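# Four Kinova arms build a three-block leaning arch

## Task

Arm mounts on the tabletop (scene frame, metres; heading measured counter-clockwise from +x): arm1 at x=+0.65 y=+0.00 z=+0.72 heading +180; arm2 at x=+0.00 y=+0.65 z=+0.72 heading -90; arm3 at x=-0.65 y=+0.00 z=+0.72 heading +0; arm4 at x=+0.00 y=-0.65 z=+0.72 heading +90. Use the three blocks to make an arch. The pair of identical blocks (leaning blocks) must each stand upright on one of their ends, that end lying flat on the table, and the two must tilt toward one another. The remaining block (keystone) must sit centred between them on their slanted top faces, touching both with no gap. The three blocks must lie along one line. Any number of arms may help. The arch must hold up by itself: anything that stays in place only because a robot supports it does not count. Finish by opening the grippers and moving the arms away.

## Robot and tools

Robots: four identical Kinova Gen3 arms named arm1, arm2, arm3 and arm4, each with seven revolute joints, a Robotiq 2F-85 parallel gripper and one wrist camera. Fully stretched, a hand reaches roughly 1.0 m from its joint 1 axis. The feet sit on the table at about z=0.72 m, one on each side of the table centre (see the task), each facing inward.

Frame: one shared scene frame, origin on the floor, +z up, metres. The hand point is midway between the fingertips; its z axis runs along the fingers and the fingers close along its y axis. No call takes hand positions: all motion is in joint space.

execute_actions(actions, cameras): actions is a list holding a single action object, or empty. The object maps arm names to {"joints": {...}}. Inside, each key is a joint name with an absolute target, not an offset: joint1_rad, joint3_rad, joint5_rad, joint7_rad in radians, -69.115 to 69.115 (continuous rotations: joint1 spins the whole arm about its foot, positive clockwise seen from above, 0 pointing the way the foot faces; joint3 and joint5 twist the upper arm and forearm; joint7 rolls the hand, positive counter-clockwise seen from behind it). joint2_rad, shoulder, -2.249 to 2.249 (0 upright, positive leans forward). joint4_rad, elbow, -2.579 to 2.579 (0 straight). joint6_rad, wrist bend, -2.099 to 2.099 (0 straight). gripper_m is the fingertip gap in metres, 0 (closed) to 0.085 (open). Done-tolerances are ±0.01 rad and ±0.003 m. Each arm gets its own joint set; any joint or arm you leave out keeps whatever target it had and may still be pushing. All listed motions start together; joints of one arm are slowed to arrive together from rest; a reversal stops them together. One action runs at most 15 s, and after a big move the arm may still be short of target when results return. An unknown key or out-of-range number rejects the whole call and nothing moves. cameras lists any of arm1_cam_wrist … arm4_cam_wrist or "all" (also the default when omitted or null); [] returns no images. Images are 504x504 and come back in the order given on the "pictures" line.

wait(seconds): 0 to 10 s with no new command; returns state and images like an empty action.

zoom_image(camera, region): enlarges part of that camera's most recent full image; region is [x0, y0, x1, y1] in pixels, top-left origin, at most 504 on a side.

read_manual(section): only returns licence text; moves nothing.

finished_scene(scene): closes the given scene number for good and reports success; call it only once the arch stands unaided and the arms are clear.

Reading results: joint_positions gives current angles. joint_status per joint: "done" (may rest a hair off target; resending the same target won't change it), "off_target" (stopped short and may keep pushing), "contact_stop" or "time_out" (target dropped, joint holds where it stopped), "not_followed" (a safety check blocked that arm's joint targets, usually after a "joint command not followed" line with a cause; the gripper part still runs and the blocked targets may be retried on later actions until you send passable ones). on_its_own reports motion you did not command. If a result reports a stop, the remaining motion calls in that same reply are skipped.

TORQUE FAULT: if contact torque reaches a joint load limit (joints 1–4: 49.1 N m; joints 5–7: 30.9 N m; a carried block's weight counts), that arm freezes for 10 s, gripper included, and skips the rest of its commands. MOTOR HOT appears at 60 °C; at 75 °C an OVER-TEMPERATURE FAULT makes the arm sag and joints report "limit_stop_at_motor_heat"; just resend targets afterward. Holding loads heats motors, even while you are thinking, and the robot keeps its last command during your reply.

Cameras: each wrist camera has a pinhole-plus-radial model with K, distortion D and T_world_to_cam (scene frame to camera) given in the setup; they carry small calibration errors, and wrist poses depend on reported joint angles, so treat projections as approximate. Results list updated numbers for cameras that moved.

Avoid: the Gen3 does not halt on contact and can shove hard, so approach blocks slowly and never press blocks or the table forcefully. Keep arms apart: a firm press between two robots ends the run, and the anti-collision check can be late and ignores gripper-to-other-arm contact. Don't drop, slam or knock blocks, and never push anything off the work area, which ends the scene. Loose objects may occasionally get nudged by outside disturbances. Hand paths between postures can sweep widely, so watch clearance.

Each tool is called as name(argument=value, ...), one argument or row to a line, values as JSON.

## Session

execute_actions(
  actions=[],
)

Scene clock: 0.00 s.
Motor temperatures (°C, as the motors report them): arm1=[36 36 31 36 40 43 44] | arm2=[41 37 33 36 42 41 45] | arm3=[34 34 34 33 38 40 42] | arm4=[34 33 34 38 40 41 45]
arm1.joint_positions: joint1_rad=-0.006 joint2_rad=-0.394 joint3_rad=-0.078 joint4_rad=+1.513 joint5_rad=-0.033 joint6_rad=+2.024 joint7_rad=+1.481 gripper_m=+0.085
arm1.joint_status: not commanded
arm1.hand: x=+0.5313 y=+0.0005 z=+1.2996 quat_wxyz=(+0.000, +1.000, -0.002, +0.002) (m; scene frame)
arm2.joint_positions: joint1_rad=-0.007 joint2_rad=-0.395 joint3_rad=-0.076 joint4_rad=+1.512 joint5_rad=-0.031 joint6_rad=+2.023 joint7_rad=+1.481 gripper_m=+0.085
arm2.joint_status: not commanded
arm2.hand: x=+0.0009 y=+0.5243 z=+1.2853 quat_wxyz=(+0.005, -0.702, -0.712, -0.004) (m; scene frame)
arm3.joint_positions: joint1_rad=-0.007 joint2_rad=-0.397 joint3_rad=-0.075 joint4_rad=+1.509 joint5_rad=-0.031 joint6_rad=+2.026 joint7_rad=+1.475 gripper_m=+0.085
arm3.joint_status: not commanded
arm3.hand: x=-0.5360 y=+0.0093 z=+1.3071 quat_wxyz=(-0.005, +0.022, -1.000, +0.004) (m; scene frame)
arm4.joint_positions: joint1_rad=-0.010 joint2_rad=-0.398 joint3_rad=-0.075 joint4_rad=+1.509 joint5_rad=-0.031 joint6_rad=+2.027 joint7_rad=+1.478 gripper_m=+0.085
arm4.joint_status: not commanded
arm4.hand: x=+0.0005 y=-0.5325 z=+1.3119 quat_wxyz=(-0.002, +0.707, -0.707, +0.000) (m; scene frame)
pictures: arm1_cam_wrist, arm2_cam_wrist, arm3_cam_wrist, arm4_cam_wrist
Images, in order (width x height): arm1_cam_wrist 504x504, arm2_cam_wrist 504x504, arm3_cam_wrist 504x504, arm4_cam_wrist 504x504.

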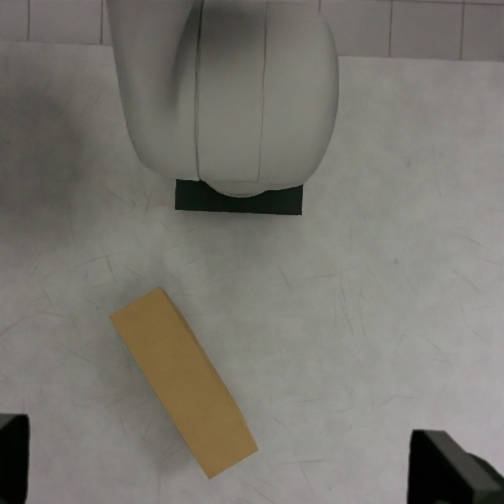

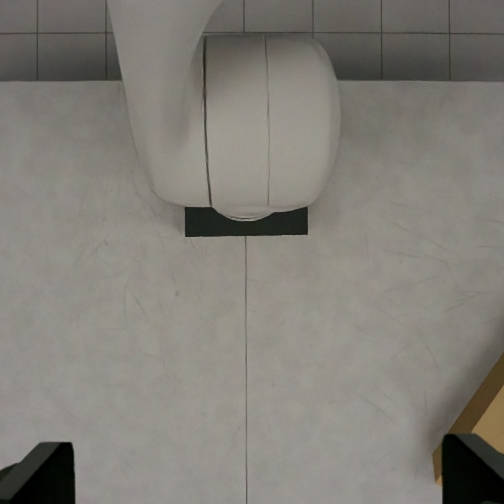

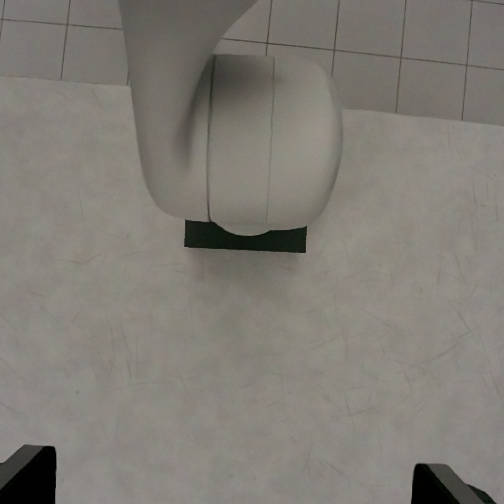

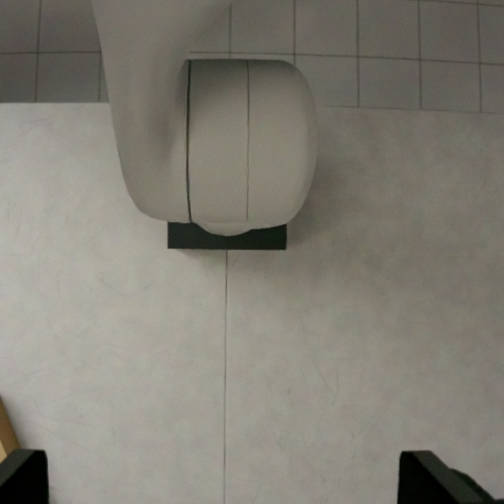

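execute_actions(
  actions=[
    {"arm2": {"joints": {"joint1_rad": -0.9, "joint2_rad": 0.2645, "joint3_rad": 0, "joint4_rad": 1.003, "joint5_rad": 0, "joint6_rad": 1.874, "joint7_rad": 1.571}}, "arm4": {"joints": {"joint1_rad": 0.9, "joint2_rad": 0.2645, "joint3_rad": 0, "joint4_rad": 1.003, "joint5_rad": 0, "joint6_rad": 1.874, "joint7_rad": 1.571}}, "arm3": {"joints": {"joint1_rad": 0.0, "joint6_rad": 1.15}}},
  ],
  cameras=["arm2_cam_wrist", "arm3_cam_wrist", "arm4_cam_wrist"],
)

Scene clock: 2.60 s.
Motor temperatures (°C, as the motors report them): arm1=[36 36 31 36 40 43 44] | arm2=[41 37 33 36 42 41 45] | arm3=[34 34 34 33 38 40 42] | arm4=[34 33 34 38 40 41 45]
arm1.joint_positions: joint1_rad=-0.006 joint2_rad=-0.394 joint3_rad=-0.078 joint4_rad=+1.513 joint5_rad=-0.033 joint6_rad=+2.024 joint7_rad=+1.481 gripper_m=+0.085
arm1.joint_status: not commanded
arm1.hand: x=+0.5313 y=+0.0005 z=+1.2996 quat_wxyz=(+0.000, +1.000, -0.002, +0.002) (m; scene frame)
arm2.joint_positions: joint1_rad=-0.900 joint2_rad=+0.264 joint3_rad=+0.000 joint4_rad=+1.003 joint5_rad=+0.000 joint6_rad=+1.874 joint7_rad=+1.571 gripper_m=+0.085
arm2.joint_status: all done
arm2.hand: x=+0.3093 y=+0.3755 z=+1.2572 quat_wxyz=(+0.002, -0.323, -0.947, -0.006) (m; scene frame)
arm3.joint_positions: joint1_rad=+0.000 joint2_rad=-0.397 joint3_rad=-0.075 joint4_rad=+1.509 joint5_rad=-0.031 joint6_rad=+1.150 joint7_rad=+1.475 gripper_m=+0.085
arm3.joint_status: all done
arm3.hand: x=-0.3002 y=+0.0414 z=+1.4212 quat_wxyz=(-0.426, +0.019, -0.903, -0.044) (m; scene frame)
arm4.joint_positions: joint1_rad=+0.900 joint2_rad=+0.264 joint3_rad=+0.000 joint4_rad=+1.003 joint5_rad=+0.000 joint6_rad=+1.874 joint7_rad=+1.571 gripper_m=+0.085
arm4.joint_status: all done
arm4.hand: x=+0.3365 y=-0.4165 z=+1.2846 quat_wxyz=(+0.000, +0.329, -0.944, +0.000) (m; scene frame)
pictures: arm2_cam_wrist, arm3_cam_wrist, arm4_cam_wrist
camera_calibration (this result's frames):
arm2_cam_wrist: T_world_to_cam=[[0.63584, 0.771817, -0.00259981, -0.474461], [0.771716, -0.635695, 0.0186033, 0.0263695], [0.0127057, -0.013835, -0.999824, 1.40438], [0, 0, 0, 1]] pos_world=[0.263488, 0.40239, 1.40241]
arm3_cam_wrist: T_world_to_cam=[[-0.110027, 0.993401, 0.0323716, -0.128824], [0.63127, 0.0446871, 0.774274, -0.855092], [0.767719, 0.105626, -0.632022, 1.27336], [0, 0, 0, 1]] pos_world=[-0.451961, 0.0316859, 1.47104]
arm4_cam_wrist: T_world_to_cam=[[-0.629152, 0.774907, 0.0607151, 0.448249], [0.776684, 0.629812, 0.00998671, 0.0426149], [-0.0305003, 0.0534395, -0.998105, 1.46281], [0, 0, 0, 1]] pos_world=[0.293535, -0.452363, 1.4324]
Images, in order (width x height): arm2_cam_wrist 504x504, arm3_cam_wrist 504x504, arm4_cam_wrist 504x504.

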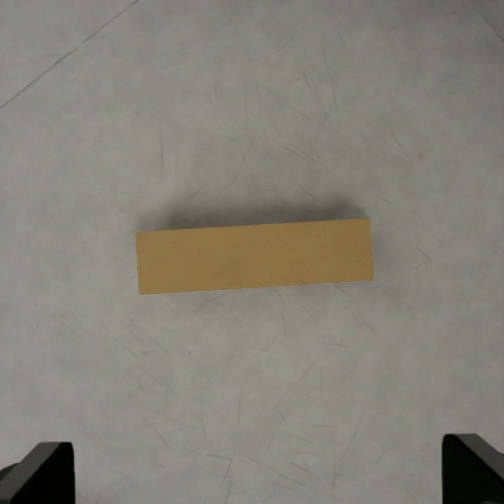

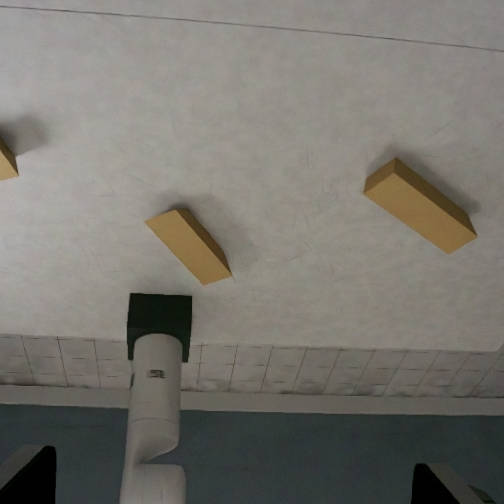

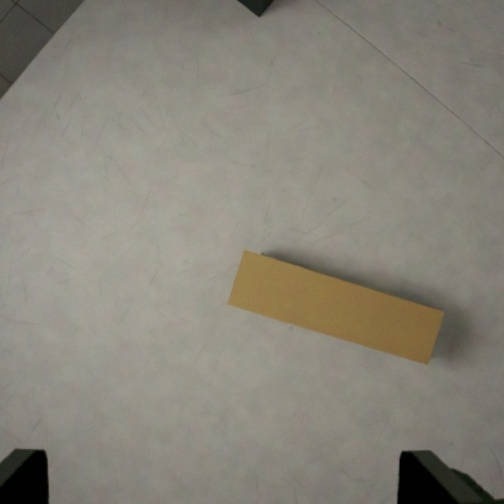

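zoom_image(
  camera="arm3_cam_wrist",
  region=[340, 140, 500, 270],
)

zoom_image(
  camera="arm3_cam_wrist",
  region=[120, 180, 260, 300],
)

Region (340, 140, 500, 270) of arm3_cam_wrist's 504x504 image, scaled by 3.150; it fills the top 410 rows of this view, and the rest is white.

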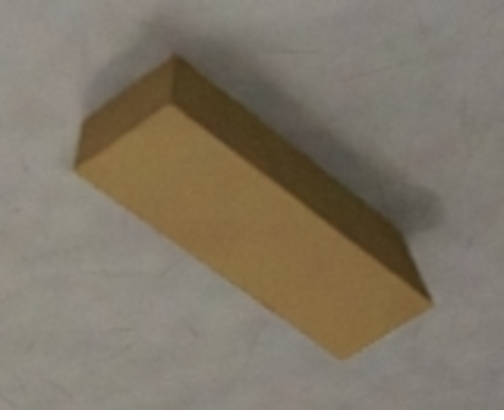

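Region (120, 180, 260, 300) of arm3_cam_wrist's 504x504 image, scaled by 3.600; it fills the top 432 rows of this view, and the rest is white.

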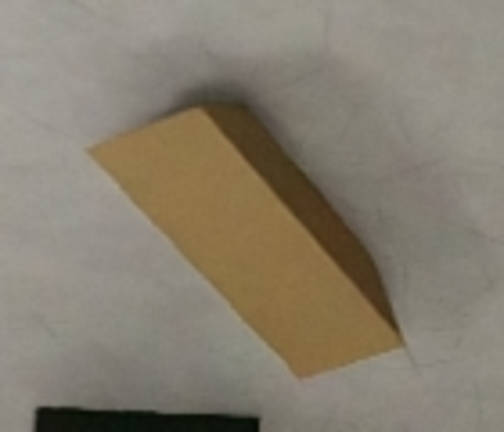

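execute_actions(
  actions=[
    {"arm1": {"joints": {"joint1_rad": 0.1333, "joint2_rad": 0.3678, "joint3_rad": 0, "joint4_rad": 2.5445, "joint5_rad": 0, "joint6_rad": 0.2293, "joint7_rad": 2.296}}, "arm2": {"joints": {"joint1_rad": -0.8898, "joint2_rad": 0.5352, "joint4_rad": 2.062, "joint6_rad": 0.5444, "joint7_rad": 0.033}}, "arm4": {"joints": {"joint1_rad": 0.5997, "joint2_rad": 0.6501, "joint4_rad": 1.8918, "joint6_rad": 0.5997, "joint7_rad": 2.556}}, "arm3": {"joints": {"joint1_rad": 0.04, "joint2_rad": 0.3, "joint3_rad": 0, "joint4_rad": 2.5, "joint5_rad": 0, "joint6_rad": -0.706, "joint7_rad": 1.571}}},
  ],
  cameras=["arm1_cam_wrist", "arm2_cam_wrist", "arm4_cam_wrist"],
)

Scene clock: 6.53 s.
Motor temperatures (°C, as the motors report them): arm1=[36 36 31 36 40 43 44] | arm2=[41 37 33 36 42 41 45] | arm3=[34 34 34 34 38 40 42] | arm4=[34 33 34 38 40 41 45]
arm1.joint_positions: joint1_rad=+0.133 joint2_rad=+0.368 joint3_rad=+0.000 joint4_rad=+2.544 joint5_rad=+0.000 joint6_rad=+0.229 joint7_rad=+2.296 gripper_m=+0.085
arm1.joint_status: all done
arm1.hand: x=+0.4348 y=+0.0555 z=+0.8604 quat_wxyz=(+0.000, +0.957, +0.289, +0.000) (m; scene frame)
arm2.joint_positions: joint1_rad=-0.890 joint2_rad=+0.535 joint3_rad=+0.000 joint4_rad=+2.062 joint5_rad=+0.000 joint6_rad=+0.544 joint7_rad=+0.033 gripper_m=+0.085
arm2.joint_status: all done
arm2.hand: x=+0.2811 y=+0.3981 z=+0.8504 quat_wxyz=(+0.006, -0.892, -0.451, -0.003) (m; scene frame)
arm3.joint_positions: joint1_rad=+0.040 joint2_rad=+0.300 joint3_rad=+0.000 joint4_rad=+2.500 joint5_rad=+0.000 joint6_rad=-0.706 joint7_rad=+1.571 gripper_m=+0.085
arm3.joint_status: all done
arm3.hand: x=-0.1544 y=-0.0173 z=+1.0448 quat_wxyz=(-0.504, +0.007, -0.864, +0.001) (m; scene frame)
arm4.joint_positions: joint1_rad=+0.600 joint2_rad=+0.650 joint3_rad=+0.000 joint4_rad=+1.892 joint5_rad=+0.000 joint6_rad=+0.600 joint7_rad=+2.556 gripper_m=+0.085
arm4.joint_status: all done
arm4.hand: x=+0.2643 y=-0.3093 z=+0.8600 quat_wxyz=(+0.000, +0.829, -0.559, +0.000) (m; scene frame)
pictures: arm1_cam_wrist, arm2_cam_wrist, arm4_cam_wrist
camera_calibration (this result's frames):
arm1_cam_wrist: T_world_to_cam=[[0.594413, -0.804098, 0.00998492, -0.226977], [-0.804068, -0.594111, 0.0224885, 0.417267], [-0.0121508, -0.021396, -0.999697, 1.01436], [0, 0, 0, 1]] pos_world=[0.482754, 0.0870949, 1.00693]
arm2_cam_wrist: T_world_to_cam=[[0.785978, -0.617886, -0.0213378, 0.0519325], [-0.617682, -0.786267, 0.0158837, 0.522853], [-0.0265915, 0.000695745, -0.999646, 1.00347], [0, 0, 0, 1]] pos_world=[0.308823, 0.442492, 0.995914]
arm4_cam_wrist: T_world_to_cam=[[-0.920809, -0.385274, 0.0606233, 0.063872], [-0.385424, 0.922689, 0.00967395, 0.433421], [-0.0596636, -0.0144578, -0.998114, 1.01777], [0, 0, 0, 1]] pos_world=[0.286589, -0.36059, 1.00779]
Images, in order (width x height): arm1_cam_wrist 504x504, arm2_cam_wrist 504x504, arm4_cam_wrist 504x504.

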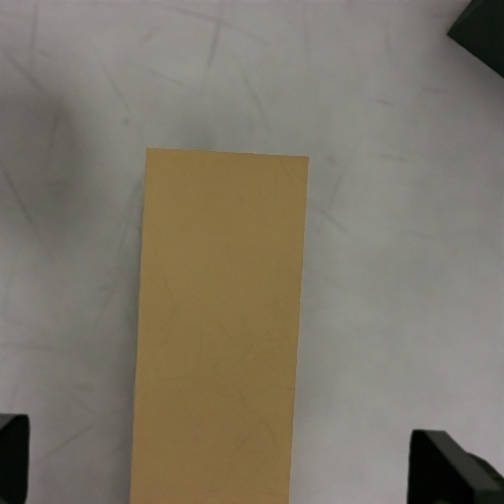

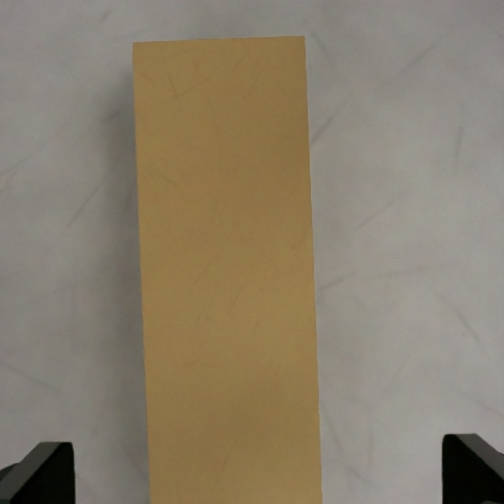

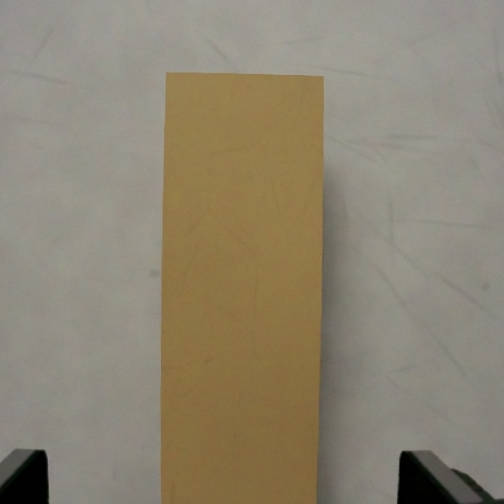

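execute_actions(
  actions=[
    {"arm1": {"joints": {"joint2_rad": 0.8715, "joint4_rad": 2.5499, "joint6_rad": -0.2398}}, "arm2": {"joints": {"joint1_rad": -0.9219, "joint2_rad": 0.7959, "joint4_rad": 2.1213, "joint6_rad": 0.2244, "joint7_rad": 0.001}}, "arm4": {"joints": {"joint1_rad": 0.6269, "joint2_rad": 0.8999, "joint4_rad": 1.9512, "joint6_rad": 0.2905, "joint7_rad": 2.583}}},
  ],
  cameras=["arm1_cam_wrist", "arm2_cam_wrist", "arm4_cam_wrist"],
)

Scene clock: 9.00 s.
Motor temperatures (°C, as the motors report them): arm1=[36 36 31 36 40 43 44] | arm2=[41 37 33 36 42 41 45] | arm3=[34 34 34 34 38 40 42] | arm4=[34 33 34 38 40 41 45]
arm1.joint_positions: joint1_rad=+0.133 joint2_rad=+0.871 joint3_rad=+0.000 joint4_rad=+2.550 joint5_rad=+0.000 joint6_rad=-0.240 joint7_rad=+2.296 gripper_m=+0.085
arm1.joint_status: all done
arm1.hand: x=+0.4348 y=+0.0555 z=+0.7428 quat_wxyz=(+0.008, +0.957, +0.289, +0.018) (m; scene frame)
arm2.joint_positions: joint1_rad=-0.922 joint2_rad=+0.796 joint3_rad=+0.000 joint4_rad=+2.121 joint5_rad=+0.000 joint6_rad=+0.224 joint7_rad=+0.001 gripper_m=+0.085
arm2.joint_status: all done
arm2.hand: x=+0.2836 y=+0.4127 z=+0.7455 quat_wxyz=(+0.006, -0.892, -0.451, -0.003) (m; scene frame)
arm3.joint_positions: joint1_rad=+0.040 joint2_rad=+0.300 joint3_rad=+0.000 joint4_rad=+2.500 joint5_rad=+0.000 joint6_rad=-0.706 joint7_rad=+1.571 gripper_m=+0.085
arm3.joint_status: not commanded
arm3.hand: x=-0.1544 y=-0.0173 z=+1.0447 quat_wxyz=(-0.504, +0.007, -0.864, +0.001) (m; scene frame)
arm4.joint_positions: joint1_rad=+0.627 joint2_rad=+0.900 joint3_rad=+0.000 joint4_rad=+1.951 joint5_rad=+0.000 joint6_rad=+0.290 joint7_rad=+2.583 gripper_m=+0.085
arm4.joint_status: all done
arm4.hand: x=+0.2663 y=-0.3267 z=+0.7450 quat_wxyz=(+0.000, +0.829, -0.559, +0.000) (m; scene frame)
pictures: arm1_cam_wrist, arm2_cam_wrist, arm4_cam_wrist
camera_calibration (this result's frames):
arm1_cam_wrist: T_world_to_cam=[[0.593428, -0.803991, 0.0379625, -0.246171], [-0.80442, -0.594031, -0.00605598, 0.4413], [0.0274199, -0.026944, -0.999261, 0.879641], [0, 0, 0, 1]] pos_world=[0.476956, 0.0879273, 0.891009]
arm2_cam_wrist: T_world_to_cam=[[0.786039, -0.617808, -0.0213483, 0.056701], [-0.617604, -0.786329, 0.0158828, 0.537577], [-0.0265993, 0.000700265, -0.999646, 0.89864], [0, 0, 0, 1]] pos_world=[0.311343, 0.457113, 0.890994]
arm4_cam_wrist: T_world_to_cam=[[-0.920884, -0.385095, 0.0606232, 0.0659742], [-0.385244, 0.922764, 0.00967349, 0.451323], [-0.0596661, -0.0144466, -0.998114, 0.902822], [0, 0, 0, 1]] pos_world=[0.288492, -0.378015, 0.892754]
Images, in order (width x height): arm1_cam_wrist 504x504, arm2_cam_wrist 504x504, arm4_cam_wrist 504x504.

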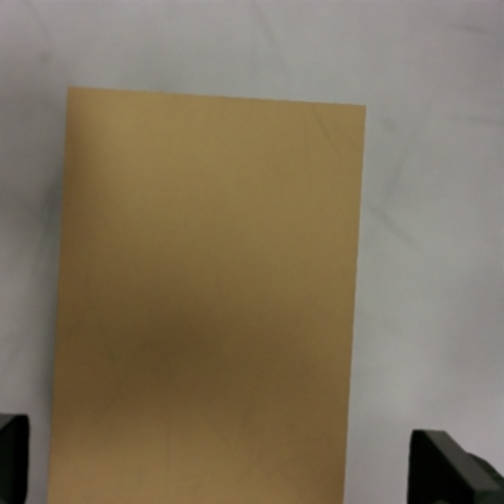

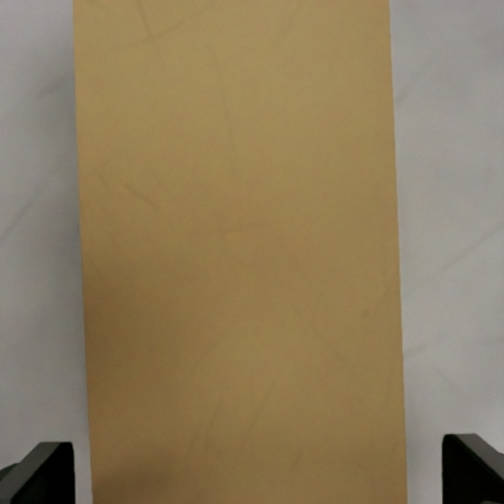

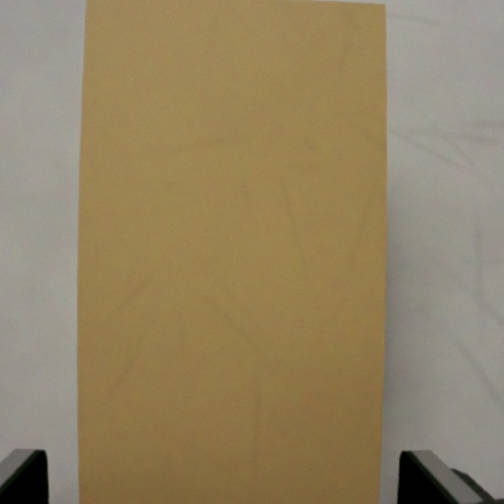

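execute_actions(
  actions=[
    {"arm1": {"joints": {"gripper_m": 0.03}}, "arm2": {"joints": {"gripper_m": 0.03}}, "arm4": {"joints": {"gripper_m": 0.03}}},
  ],
  cameras=[],
)

execute_actions(
  actions=[
    {"arm1": {"joints": {"joint2_rad": 0.2321, "joint4_rad": 2.4591, "joint6_rad": 0.4504}}, "arm2": {"joints": {"joint2_rad": 0.4157, "joint4_rad": 2.0334, "joint6_rad": 0.6925}}, "arm4": {"joints": {"joint2_rad": 0.551, "joint4_rad": 1.9038, "joint6_rad": 0.6868}}},
  ],
  cameras=[],
)

execute_actions(
  actions=[
    {"arm2": {"joints": {"joint1_rad": -0.0284, "joint2_rad": 1.0832, "joint4_rad": 2.5041, "joint6_rad": -1.6863, "joint7_rad": 1.571}}, "arm4": {"joints": {"joint1_rad": -0.035, "joint2_rad": 1.1672, "joint4_rad": 2.4626, "joint6_rad": -1.7099, "joint7_rad": 1.571}}},
  ],
  cameras=[],
)

execute_actions(
  actions=[
    {"arm1": {"joints": {"joint1_rad": -0.0403, "joint2_rad": 0.928, "joint4_rad": 0.7247, "joint6_rad": 1.4889, "joint7_rad": 3.137}}, "arm2": {"joints": {"joint2_rad": 1.2729, "joint4_rad": 2.4251, "joint6_rad": -1.797}}, "arm4": {"joints": {"joint2_rad": 1.3438, "joint4_rad": 2.371, "joint6_rad": -1.7949}}},
  ],
  cameras=["arm3_cam_wrist"],
)

Scene clock: 10.63 s.
Motor temperatures (°C, as the motors report them): arm1=[36 36 31 36 40 43 44] | arm2=[41 37 33 36 42 41 45] | arm3=[34 34 34 34 38 40 42] | arm4=[34 33 34 38 40 41 45]
arm1.joint_positions: joint1_rad=+0.133 joint2_rad=+0.868 joint3_rad=+0.000 joint4_rad=+2.551 joint5_rad=+0.000 joint6_rad=-0.240 joint7_rad=+2.296 gripper_m=+0.058
arm1.joint_status: gripper_m off_target (ended at +0.058, target +0.030)
arm1.hand: x=+0.4345 y=+0.0558 z=+0.7437 quat_wxyz=(+0.008, +0.957, +0.288, +0.017) (m; scene frame)
arm2.joint_positions: joint1_rad=-0.922 joint2_rad=+0.794 joint3_rad=+0.000 joint4_rad=+2.122 joint5_rad=+0.000 joint6_rad=+0.225 joint7_rad=+0.001 gripper_m=+0.059
arm2.joint_status: gripper_m off_target (ended at +0.059, target +0.030)
arm2.hand: x=+0.2834 y=+0.4129 z=+0.7461 quat_wxyz=(+0.006, -0.892, -0.452, -0.003) (m; scene frame)
arm3.joint_positions: joint1_rad=+0.040 joint2_rad=+0.300 joint3_rad=+0.000 joint4_rad=+2.500 joint5_rad=+0.000 joint6_rad=-0.706 joint7_rad=+1.571 gripper_m=+0.085
arm3.joint_status: not commanded
arm3.hand: x=-0.1544 y=-0.0173 z=+1.0447 quat_wxyz=(-0.504, +0.007, -0.864, +0.001) (m; scene frame)
arm4.joint_positions: joint1_rad=+0.627 joint2_rad=+0.899 joint3_rad=+0.000 joint4_rad=+1.952 joint5_rad=+0.000 joint6_rad=+0.291 joint7_rad=+2.583 gripper_m=+0.058
arm4.joint_status: gripper_m off_target (ended at +0.058, target +0.030)
arm4.hand: x=+0.2662 y=-0.3267 z=+0.7454 quat_wxyz=(+0.000, +0.829, -0.559, +0.000) (m; scene frame)
pictures: none
No camera images: the call's "cameras" was empty. Leave "cameras" out to get every camera's image.

Scene clock: 12.60 s.
Motor temperatures (°C, as the motors report them): arm1=[36 36 31 36 40 43 44] | arm2=[41 37 33 36 42 41 45] | arm3=[34 34 34 34 38 40 42] | arm4=[34 34 34 38 40 41 45]
arm1.joint_positions: joint1_rad=+0.133 joint2_rad=+0.233 joint3_rad=+0.000 joint4_rad=+2.460 joint5_rad=+0.000 joint6_rad=+0.450 joint7_rad=+2.296 gripper_m=+0.058
arm1.joint_status: all done
arm1.hand: x=+0.4245 y=+0.0570 z=+0.9000 quat_wxyz=(+0.000, +0.957, +0.289, +0.001) (m; scene frame)
arm2.joint_positions: joint1_rad=-0.922 joint2_rad=+0.417 joint3_rad=+0.000 joint4_rad=+2.034 joint5_rad=+0.000 joint6_rad=+0.692 joint7_rad=+0.001 gripper_m=+0.059
arm2.joint_status: all done
arm2.hand: x=+0.2829 y=+0.4111 z=+0.8997 quat_wxyz=(+0.007, -0.892, -0.451, -0.003) (m; scene frame)
arm3.joint_positions: joint1_rad=+0.040 joint2_rad=+0.300 joint3_rad=+0.000 joint4_rad=+2.500 joint5_rad=+0.000 joint6_rad=-0.706 joint7_rad=+1.571 gripper_m=+0.085
arm3.joint_status: not commanded
arm3.hand: x=-0.1544 y=-0.0173 z=+1.0447 quat_wxyz=(-0.504, +0.007, -0.864, +0.001) (m; scene frame)
arm4.joint_positions: joint1_rad=+0.627 joint2_rad=+0.553 joint3_rad=+0.000 joint4_rad=+1.905 joint5_rad=+0.000 joint6_rad=+0.687 joint7_rad=+2.583 gripper_m=+0.058
arm4.joint_status: all done
arm4.hand: x=+0.2657 y=-0.3275 z=+0.8989 quat_wxyz=(+0.001, +0.829, -0.559, +0.000) (m; scene frame)
pictures: none
No camera images: the call's "cameras" was empty. Leave "cameras" out to get every camera's image.

Scene clock: 15.37 s.
Motor temperatures (°C, as the motors report them): arm1=[36 36 31 36 40 43 44] | arm2=[41 37 33 36 42 41 45] | arm3=[34 34 34 34 38 40 42] | arm4=[34 34 34 38 40 41 45]
arm1.joint_positions: joint1_rad=+0.133 joint2_rad=+0.233 joint3_rad=+0.000 joint4_rad=+2.460 joint5_rad=+0.000 joint6_rad=+0.450 joint7_rad=+2.296 gripper_m=+0.058
arm1.joint_status: not commanded
arm1.hand: x=+0.4245 y=+0.0570 z=+0.9001 quat_wxyz=(+0.000, +0.957, +0.289, +0.001) (m; scene frame)
arm2.joint_positions: joint1_rad=-0.029 joint2_rad=+1.086 joint3_rad=+0.000 joint4_rad=+2.505 joint5_rad=+0.000 joint6_rad=-1.684 joint7_rad=+1.571 gripper_m=+0.059
arm2.joint_status: all done
arm2.hand: x=-0.0024 y=+0.1205 z=+0.8754 quat_wxyz=(-0.414, -0.567, -0.591, +0.397) (m; scene frame)
arm3.joint_positions: joint1_rad=+0.040 joint2_rad=+0.300 joint3_rad=+0.000 joint4_rad=+2.500 joint5_rad=+0.000 joint6_rad=-0.706 joint7_rad=+1.571 gripper_m=+0.085
arm3.joint_status: not commanded
arm3.hand: x=-0.1544 y=-0.0173 z=+1.0447 quat_wxyz=(-0.504, +0.007, -0.864, +0.001) (m; scene frame)
arm4.joint_positions: joint1_rad=-0.035 joint2_rad=+1.170 joint3_rad=+0.000 joint4_rad=+2.463 joint5_rad=+0.000 joint6_rad=-1.707 joint7_rad=+1.571 gripper_m=+0.058
arm4.joint_status: all done
arm4.hand: x=+0.0062 y=-0.1205 z=+0.8748 quat_wxyz=(-0.397, +0.591, -0.570, -0.411) (m; scene frame)
pictures: none
No camera images: the call's "cameras" was empty. Leave "cameras" out to get every camera's image.

Scene clock: 18.30 s.
Motor temperatures (°C, as the motors report them): arm1=[36 36 31 36 40 43 44] | arm2=[41 37 33 36 42 41 45] | arm3=[34 34 34 34 38 40 42] | arm4=[34 34 34 38 40 41 45]
arm1.joint_positions: joint1_rad=-0.040 joint2_rad=+0.930 joint3_rad=+0.000 joint4_rad=+0.726 joint5_rad=+0.000 joint6_rad=+1.489 joint7_rad=+3.137 gripper_m=+0.058
arm1.joint_status: all done
arm1.hand: x=+0.0018 y=+0.0026 z=+0.9987 quat_wxyz=(+0.001, +0.697, +0.718, +0.001) (m; scene frame)
arm2.joint_positions: joint1_rad=-0.028 joint2_rad=+1.272 joint3_rad=+0.000 joint4_rad=+2.427 joint5_rad=+0.000 joint6_rad=-1.798 joint7_rad=+1.571 gripper_m=+0.059
arm2.joint_status: all done
arm2.hand: x=-0.0024 y=+0.1204 z=+0.8210 quat_wxyz=(-0.416, -0.566, -0.590, +0.398) (m; scene frame)
arm3.joint_positions: joint1_rad=+0.040 joint2_rad=+0.300 joint3_rad=+0.000 joint4_rad=+2.500 joint5_rad=+0.000 joint6_rad=-0.706 joint7_rad=+1.571 gripper_m=+0.085
arm3.joint_status: not commanded
arm3.hand: x=-0.1544 y=-0.0173 z=+1.0447 quat_wxyz=(-0.504, +0.007, -0.864, +0.001) (m; scene frame)
arm4.joint_positions: joint1_rad=-0.035 joint2_rad=+1.346 joint3_rad=+0.000 joint4_rad=+2.372 joint5_rad=+0.000 joint6_rad=-1.792 joint7_rad=+1.571 gripper_m=+0.058
arm4.joint_status: all done
arm4.hand: x=+0.0062 y=-0.1207 z=+0.8177 quat_wxyz=(-0.397, +0.591, -0.570, -0.411) (m; scene frame)
pictures: arm3_cam_wrist
camera_calibration (this result's frames):
arm3_cam_wrist: T_world_to_cam=[[-0.0426806, 0.998035, -0.0458857, 0.0499563], [0.490289, 0.0609399, 0.869427, -0.773883], [0.870514, 0.0146104, -0.491927, 0.797577], [0, 0, 0, 1]] pos_world=[-0.312743, -0.0143507, 1.06748]
Images, in order (width x height): arm3_cam_wrist 504x504.

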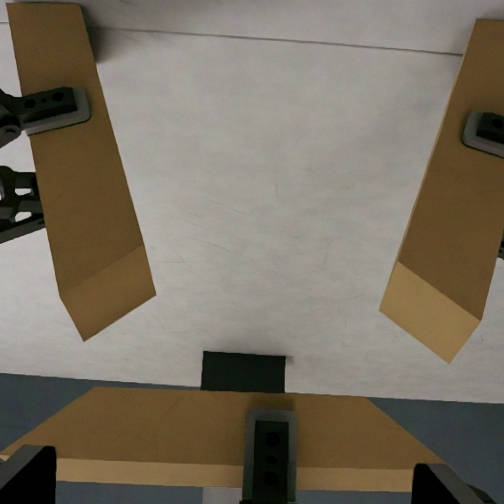

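execute_actions(
  actions=[
    {"arm1": {"joints": {"joint2_rad": 0.9603, "joint4_rad": 0.8505, "joint6_rad": 1.3308}}},
  ],
  cameras=["arm3_cam_wrist"],
)

Scene clock: 19.47 s.
Motor temperatures (°C, as the motors report them): arm1=[36 36 31 36 40 43 44] | arm2=[41 37 33 36 42 41 45] | arm3=[34 34 34 34 38 40 42] | arm4=[34 34 34 38 40 41 45]
arm1.joint_positions: joint1_rad=-0.040 joint2_rad=+0.962 joint3_rad=+0.000 joint4_rad=+0.851 joint5_rad=+0.000 joint6_rad=+1.331 joint7_rad=+3.137 gripper_m=+0.058
arm1.joint_status: all done
arm1.hand: x=+0.0020 y=+0.0026 z=+0.9386 quat_wxyz=(+0.001, +0.697, +0.718, +0.001) (m; scene frame)
arm2.joint_positions: joint1_rad=-0.028 joint2_rad=+1.272 joint3_rad=+0.000 joint4_rad=+2.427 joint5_rad=+0.000 joint6_rad=-1.798 joint7_rad=+1.571 gripper_m=+0.059
arm2.joint_status: not commanded
arm2.hand: x=-0.0024 y=+0.1204 z=+0.8210 quat_wxyz=(-0.416, -0.566, -0.590, +0.398) (m; scene frame)
arm3.joint_positions: joint1_rad=+0.040 joint2_rad=+0.300 joint3_rad=+0.000 joint4_rad=+2.500 joint5_rad=+0.000 joint6_rad=-0.706 joint7_rad=+1.571 gripper_m=+0.085
arm3.joint_status: not commanded
arm3.hand: x=-0.1544 y=-0.0173 z=+1.0447 quat_wxyz=(-0.504, +0.007, -0.864, +0.001) (m; scene frame)
arm4.joint_positions: joint1_rad=-0.035 joint2_rad=+1.346 joint3_rad=+0.000 joint4_rad=+2.372 joint5_rad=+0.000 joint6_rad=-1.792 joint7_rad=+1.571 gripper_m=+0.058
arm4.joint_status: not commanded
arm4.hand: x=+0.0062 y=-0.1207 z=+0.8177 quat_wxyz=(-0.397, +0.591, -0.570, -0.411) (m; scene frame)
pictures: arm3_cam_wrist
camera_calibration (this result's frames):
arm3_cam_wrist: T_world_to_cam=[[-0.0426803, 0.998035, -0.0458856, 0.0499563], [0.49029, 0.0609396, 0.869427, -0.773883], [0.870514, 0.0146102, -0.491927, 0.797577], [0, 0, 0, 1]] pos_world=[-0.312743, -0.0143507, 1.06748]
Images, in order (width x height): arm3_cam_wrist 504x504.

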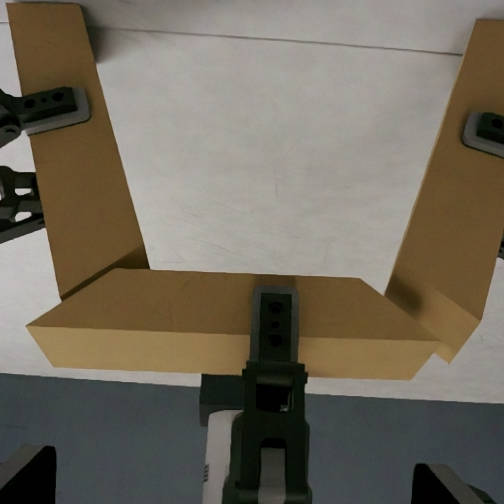

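execute_actions(
  actions=[
    {"arm1": {"joints": {"joint1_rad": -0.0143, "joint7_rad": 3.163}}},
  ],
  cameras=[],
)

execute_actions(
  actions=[
    {"arm1": {"joints": {"joint2_rad": 0.9672, "joint4_rad": 0.865, "joint6_rad": 1.3094}}},
  ],
  cameras=["arm3_cam_wrist"],
)

Scene clock: 20.27 s.
Motor temperatures (°C, as the motors report them): arm1=[36 36 31 36 40 43 44] | arm2=[41 37 33 36 42 41 45] | arm3=[34 34 34 34 38 40 42] | arm4=[34 34 34 38 40 41 45]
arm1.joint_positions: joint1_rad=-0.014 joint2_rad=+0.962 joint3_rad=+0.000 joint4_rad=+0.851 joint5_rad=+0.000 joint6_rad=+1.331 joint7_rad=+3.163 gripper_m=+0.058
arm1.joint_status: all done
arm1.hand: x=+0.0023 y=+0.0194 z=+0.9386 quat_wxyz=(+0.001, +0.696, +0.718, +0.001) (m; scene frame)
arm2.joint_positions: joint1_rad=-0.028 joint2_rad=+1.272 joint3_rad=+0.000 joint4_rad=+2.427 joint5_rad=+0.000 joint6_rad=-1.798 joint7_rad=+1.571 gripper_m=+0.059
arm2.joint_status: not commanded
arm2.hand: x=-0.0024 y=+0.1204 z=+0.8210 quat_wxyz=(-0.416, -0.566, -0.590, +0.398) (m; scene frame)
arm3.joint_positions: joint1_rad=+0.040 joint2_rad=+0.300 joint3_rad=+0.000 joint4_rad=+2.500 joint5_rad=+0.000 joint6_rad=-0.706 joint7_rad=+1.571 gripper_m=+0.085
arm3.joint_status: not commanded
arm3.hand: x=-0.1544 y=-0.0173 z=+1.0447 quat_wxyz=(-0.504, +0.007, -0.864, +0.001) (m; scene frame)
arm4.joint_positions: joint1_rad=-0.035 joint2_rad=+1.346 joint3_rad=+0.000 joint4_rad=+2.372 joint5_rad=+0.000 joint6_rad=-1.792 joint7_rad=+1.571 gripper_m=+0.058
arm4.joint_status: not commanded
arm4.hand: x=+0.0062 y=-0.1207 z=+0.8177 quat_wxyz=(-0.397, +0.591, -0.570, -0.411) (m; scene frame)
pictures: none
No camera images: the call's "cameras" was empty. Leave "cameras" out to get every camera's image.

Scene clock: 20.83 s.
Motor temperatures (°C, as the motors report them): arm1=[36 36 31 36 40 43 44] | arm2=[41 37 33 36 42 41 45] | arm3=[34 34 34 34 38 40 42] | arm4=[34 34 34 38 40 41 45]
arm1.joint_positions: joint1_rad=-0.014 joint2_rad=+0.969 joint3_rad=+0.000 joint4_rad=+0.866 joint5_rad=+0.000 joint6_rad=+1.309 joint7_rad=+3.163 gripper_m=+0.058
arm1.joint_status: all done
arm1.hand: x=+0.0023 y=+0.0195 z=+0.9297 quat_wxyz=(+0.001, +0.697, +0.718, +0.001) (m; scene frame)
arm2.joint_positions: joint1_rad=-0.028 joint2_rad=+1.272 joint3_rad=+0.000 joint4_rad=+2.427 joint5_rad=+0.000 joint6_rad=-1.798 joint7_rad=+1.571 gripper_m=+0.059
arm2.joint_status: not commanded
arm2.hand: x=-0.0024 y=+0.1204 z=+0.8210 quat_wxyz=(-0.416, -0.566, -0.590, +0.398) (m; scene frame)
arm3.joint_positions: joint1_rad=+0.040 joint2_rad=+0.300 joint3_rad=+0.000 joint4_rad=+2.500 joint5_rad=+0.000 joint6_rad=-0.706 joint7_rad=+1.571 gripper_m=+0.085
arm3.joint_status: not commanded
arm3.hand: x=-0.1544 y=-0.0173 z=+1.0447 quat_wxyz=(-0.504, +0.007, -0.864, +0.001) (m; scene frame)
arm4.joint_positions: joint1_rad=-0.035 joint2_rad=+1.346 joint3_rad=+0.000 joint4_rad=+2.372 joint5_rad=+0.000 joint6_rad=-1.792 joint7_rad=+1.571 gripper_m=+0.058
arm4.joint_status: not commanded
arm4.hand: x=+0.0062 y=-0.1207 z=+0.8177 quat_wxyz=(-0.397, +0.591, -0.570, -0.411) (m; scene frame)
pictures: arm3_cam_wrist
camera_calibration (this result's frames):
arm3_cam_wrist: T_world_to_cam=[[-0.0426805, 0.998035, -0.0458856, 0.0499563], [0.490289, 0.0609398, 0.869427, -0.773883], [0.870514, 0.0146103, -0.491927, 0.797577], [0, 0, 0, 1]] pos_world=[-0.312743, -0.0143507, 1.06748]
Images, in order (width x height): arm3_cam_wrist 504x504.

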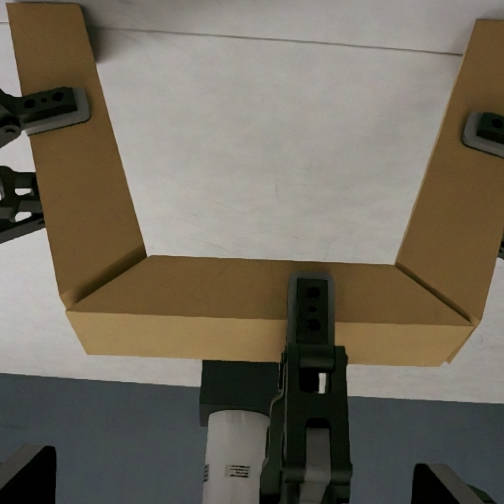

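execute_actions(
  actions=[
    {"arm1": {"joints": {"gripper_m": 0.085}}},
  ],
  cameras=[],
)

execute_actions(
  actions=[
    {"arm1": {"joints": {"joint2_rad": 0.89, "joint4_rad": 0.6, "joint6_rad": 1.65}}},
  ],
  cameras=["arm3_cam_wrist"],
)

Scene clock: 22.00 s.
Motor temperatures (°C, as the motors report them): arm1=[36 36 31 36 40 43 44] | arm2=[41 37 33 36 42 41 45] | arm3=[34 34 34 34 38 40 42] | arm4=[34 34 34 38 40 41 45]
arm1.joint_positions: joint1_rad=-0.014 joint2_rad=+0.967 joint3_rad=+0.000 joint4_rad=+0.865 joint5_rad=+0.000 joint6_rad=+1.309 joint7_rad=+3.163 gripper_m=+0.085
arm1.joint_status: all done
arm1.hand: x=+0.0017 y=+0.0195 z=+0.9312 quat_wxyz=(+0.000, +0.697, +0.718, +0.000) (m; scene frame)
arm2.joint_positions: joint1_rad=-0.028 joint2_rad=+1.272 joint3_rad=+0.000 joint4_rad=+2.426 joint5_rad=+0.000 joint6_rad=-1.797 joint7_rad=+1.571 gripper_m=+0.059
arm2.joint_status: not commanded
arm2.hand: x=-0.0025 y=+0.1204 z=+0.8211 quat_wxyz=(-0.416, -0.566, -0.590, +0.398) (m; scene frame)
arm3.joint_positions: joint1_rad=+0.040 joint2_rad=+0.300 joint3_rad=+0.000 joint4_rad=+2.500 joint5_rad=+0.000 joint6_rad=-0.706 joint7_rad=+1.571 gripper_m=+0.085
arm3.joint_status: not commanded
arm3.hand: x=-0.1544 y=-0.0173 z=+1.0447 quat_wxyz=(-0.504, +0.007, -0.864, +0.001) (m; scene frame)
arm4.joint_positions: joint1_rad=-0.035 joint2_rad=+1.347 joint3_rad=+0.000 joint4_rad=+2.372 joint5_rad=+0.000 joint6_rad=-1.792 joint7_rad=+1.571 gripper_m=+0.058
arm4.joint_status: not commanded
arm4.hand: x=+0.0063 y=-0.1211 z=+0.8170 quat_wxyz=(-0.396, +0.591, -0.570, -0.410) (m; scene frame)
pictures: none
No camera images: the call's "cameras" was empty. Leave "cameras" out to get every camera's image.

Scene clock: 23.33 s.
Motor temperatures (°C, as the motors report them): arm1=[36 36 31 36 40 43 44] | arm2=[41 37 33 36 42 41 45] | arm3=[34 34 34 34 38 40 42] | arm4=[34 34 34 38 40 41 45]
arm1.joint_positions: joint1_rad=-0.014 joint2_rad=+0.890 joint3_rad=+0.000 joint4_rad=+0.600 joint5_rad=+0.000 joint6_rad=+1.650 joint7_rad=+3.163 gripper_m=+0.085
arm1.joint_status: all done
arm1.hand: x=+0.0109 y=+0.0195 z=+1.0638 quat_wxyz=(+0.000, +0.697, +0.718, +0.000) (m; scene frame)
arm2.joint_positions: joint1_rad=-0.028 joint2_rad=+1.272 joint3_rad=+0.000 joint4_rad=+2.426 joint5_rad=+0.000 joint6_rad=-1.797 joint7_rad=+1.571 gripper_m=+0.059
arm2.joint_status: not commanded
arm2.hand: x=-0.0025 y=+0.1204 z=+0.8211 quat_wxyz=(-0.416, -0.566, -0.590, +0.398) (m; scene frame)
arm3.joint_positions: joint1_rad=+0.040 joint2_rad=+0.300 joint3_rad=+0.000 joint4_rad=+2.500 joint5_rad=+0.000 joint6_rad=-0.706 joint7_rad=+1.571 gripper_m=+0.085
arm3.joint_status: not commanded
arm3.hand: x=-0.1544 y=-0.0173 z=+1.0447 quat_wxyz=(-0.504, +0.007, -0.864, +0.001) (m; scene frame)
arm4.joint_positions: joint1_rad=-0.035 joint2_rad=+1.347 joint3_rad=+0.000 joint4_rad=+2.372 joint5_rad=+0.000 joint6_rad=-1.792 joint7_rad=+1.571 gripper_m=+0.058
arm4.joint_status: not commanded
arm4.hand: x=+0.0063 y=-0.1211 z=+0.8170 quat_wxyz=(-0.396, +0.591, -0.570, -0.410) (m; scene frame)
pictures: arm3_cam_wrist
camera_calibration (this result's frames):
arm3_cam_wrist: T_world_to_cam=[[-0.0426802, 0.998035, -0.0458856, 0.0499564], [0.490289, 0.0609396, 0.869427, -0.773883], [0.870514, 0.0146101, -0.491927, 0.797577], [0, 0, 0, 1]] pos_world=[-0.312743, -0.0143508, 1.06748]
Images, in order (width x height): arm3_cam_wrist 504x504.

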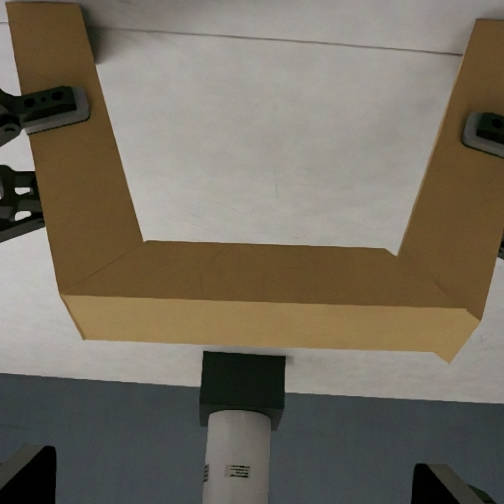

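execute_actions(
  actions=[
    {"arm2": {"joints": {"gripper_m": 0.085}}, "arm4": {"joints": {"gripper_m": 0.085}}},
  ],
  cameras=["arm3_cam_wrist"],
)

Scene clock: 24.60 s.
Motor temperatures (°C, as the motors report them): arm1=[36 36 31 36 40 43 44] | arm2=[41 37 33 36 42 41 45] | arm3=[34 34 34 34 38 40 42] | arm4=[34 34 34 38 40 41 45]
arm1.joint_positions: joint1_rad=-0.014 joint2_rad=+0.890 joint3_rad=+0.000 joint4_rad=+0.600 joint5_rad=+0.000 joint6_rad=+1.650 joint7_rad=+3.163 gripper_m=+0.085
arm1.joint_status: not commanded
arm1.hand: x=+0.0109 y=+0.0195 z=+1.0638 quat_wxyz=(+0.000, +0.697, +0.718, +0.000) (m; scene frame)
arm2.joint_positions: joint1_rad=-0.028 joint2_rad=+1.273 joint3_rad=+0.000 joint4_rad=+2.425 joint5_rad=+0.000 joint6_rad=-1.797 joint7_rad=+1.571 gripper_m=+0.085
arm2.joint_status: all done
arm2.hand: x=-0.0024 y=+0.1202 z=+0.8205 quat_wxyz=(-0.416, -0.566, -0.590, +0.398) (m; scene frame)
arm3.joint_positions: joint1_rad=+0.040 joint2_rad=+0.300 joint3_rad=+0.000 joint4_rad=+2.500 joint5_rad=+0.000 joint6_rad=-0.706 joint7_rad=+1.571 gripper_m=+0.085
arm3.joint_status: not commanded
arm3.hand: x=-0.1544 y=-0.0173 z=+1.0447 quat_wxyz=(-0.504, +0.007, -0.864, +0.001) (m; scene frame)
arm4.joint_positions: joint1_rad=-0.035 joint2_rad=+1.344 joint3_rad=+0.000 joint4_rad=+2.371 joint5_rad=+0.000 joint6_rad=-1.795 joint7_rad=+1.571 gripper_m=+0.085
arm4.joint_status: all done
arm4.hand: x=+0.0062 y=-0.1195 z=+0.8199 quat_wxyz=(-0.398, +0.589, -0.569, -0.413) (m; scene frame)
pictures: arm3_cam_wrist
camera_calibration (this result's frames):
arm3_cam_wrist: T_world_to_cam=[[-0.0426805, 0.998035, -0.0458856, 0.0499563], [0.490289, 0.0609397, 0.869427, -0.773883], [0.870514, 0.0146103, -0.491927, 0.797577], [0, 0, 0, 1]] pos_world=[-0.312743, -0.0143507, 1.06748]
Images, in order (width x height): arm3_cam_wrist 504x504.

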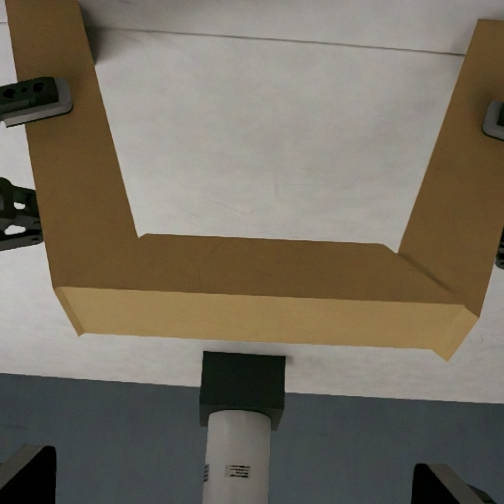

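The arch has settled and stands on its own. I'll move the arms clear.

execute_actions(
  actions=[
    {"arm2": {"joints": {"joint2_rad": 0.6388, "joint4_rad": 2.5246, "joint6_rad": -1.2624}}, "arm4": {"joints": {"joint2_rad": 0.693, "joint4_rad": 2.4893, "joint6_rad": -1.2624}}, "arm1": {"joints": {"joint2_rad": 0.3, "joint4_rad": 1.0, "joint6_rad": 1.84}}, "arm3": {"joints": {"joint2_rad": -0.1, "joint4_rad": 2.2, "joint6_rad": 0.1}}},
  ],
  cameras=["arm3_cam_wrist", "arm1_cam_wrist"],
)

Scene clock: 26.70 s.
Motor temperatures (°C, as the motors report them): arm1=[36 36 31 36 40 43 44] | arm2=[41 37 33 36 42 41 45] | arm3=[34 34 34 34 38 40 42] | arm4=[34 34 34 38 40 41 45]
arm1.joint_positions: joint1_rad=-0.014 joint2_rad=+0.300 joint3_rad=+0.000 joint4_rad=+1.000 joint5_rad=+0.000 joint6_rad=+1.840 joint7_rad=+3.163 gripper_m=+0.085
arm1.joint_status: all done
arm1.hand: x=+0.2238 y=+0.0213 z=+1.2598 quat_wxyz=(+0.000, +0.697, +0.718, +0.000) (m; scene frame)
arm2.joint_positions: joint1_rad=-0.028 joint2_rad=+0.639 joint3_rad=+0.000 joint4_rad=+2.525 joint5_rad=+0.000 joint6_rad=-1.262 joint7_rad=+1.571 gripper_m=+0.085
arm2.joint_status: all done
arm2.hand: x=-0.0022 y=+0.1102 z=+0.9872 quat_wxyz=(-0.416, -0.566, -0.590, +0.398) (m; scene frame)
arm3.joint_positions: joint1_rad=+0.040 joint2_rad=-0.100 joint3_rad=+0.000 joint4_rad=+2.200 joint5_rad=+0.000 joint6_rad=+0.100 joint7_rad=+1.571 gripper_m=+0.085
arm3.joint_status: all done
arm3.hand: x=-0.1737 y=-0.0165 z=+1.1711 quat_wxyz=(-0.457, +0.007, -0.889, +0.001) (m; scene frame)
arm4.joint_positions: joint1_rad=-0.035 joint2_rad=+0.693 joint3_rad=+0.000 joint4_rad=+2.489 joint5_rad=+0.000 joint6_rad=-1.262 joint7_rad=+1.571 gripper_m=+0.085
arm4.joint_status: all done
arm4.hand: x=+0.0056 y=-0.1030 z=+0.9989 quat_wxyz=(-0.398, +0.589, -0.569, -0.413) (m; scene frame)
pictures: arm1_cam_wrist, arm3_cam_wrist
camera_calibration (this result's frames):
arm1_cam_wrist: T_world_to_cam=[[0.996736, 0.0802447, 0.00882657, -0.240497], [0.0800273, -0.996534, 0.0227049, 0.0287185], [0.0106179, -0.0219244, -0.999703, 1.40525], [0, 0, 0, 1]] pos_world=[0.222493, 0.0787269, 1.40631]
arm3_cam_wrist: T_world_to_cam=[[-0.0464959, 0.998021, -0.0423408, 0.0493031], [0.579571, 0.0614755, 0.8126, -0.792273], [0.813594, 0.0132431, -0.581282, 0.971263], [0, 0, 0, 1]] pos_world=[-0.328743, -0.0133627, 1.21047]
Images, in order (width x height): arm1_cam_wrist 504x504, arm3_cam_wrist 504x504.

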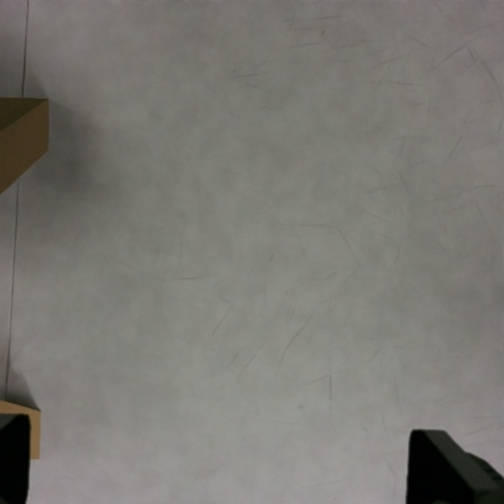

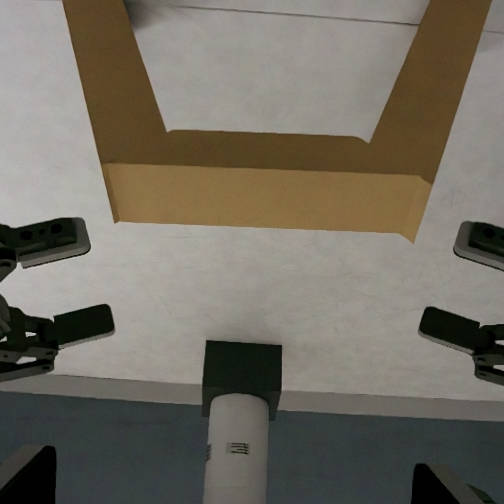

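finished_scene(
  scene=2,
)

The scene is finished: the task was done.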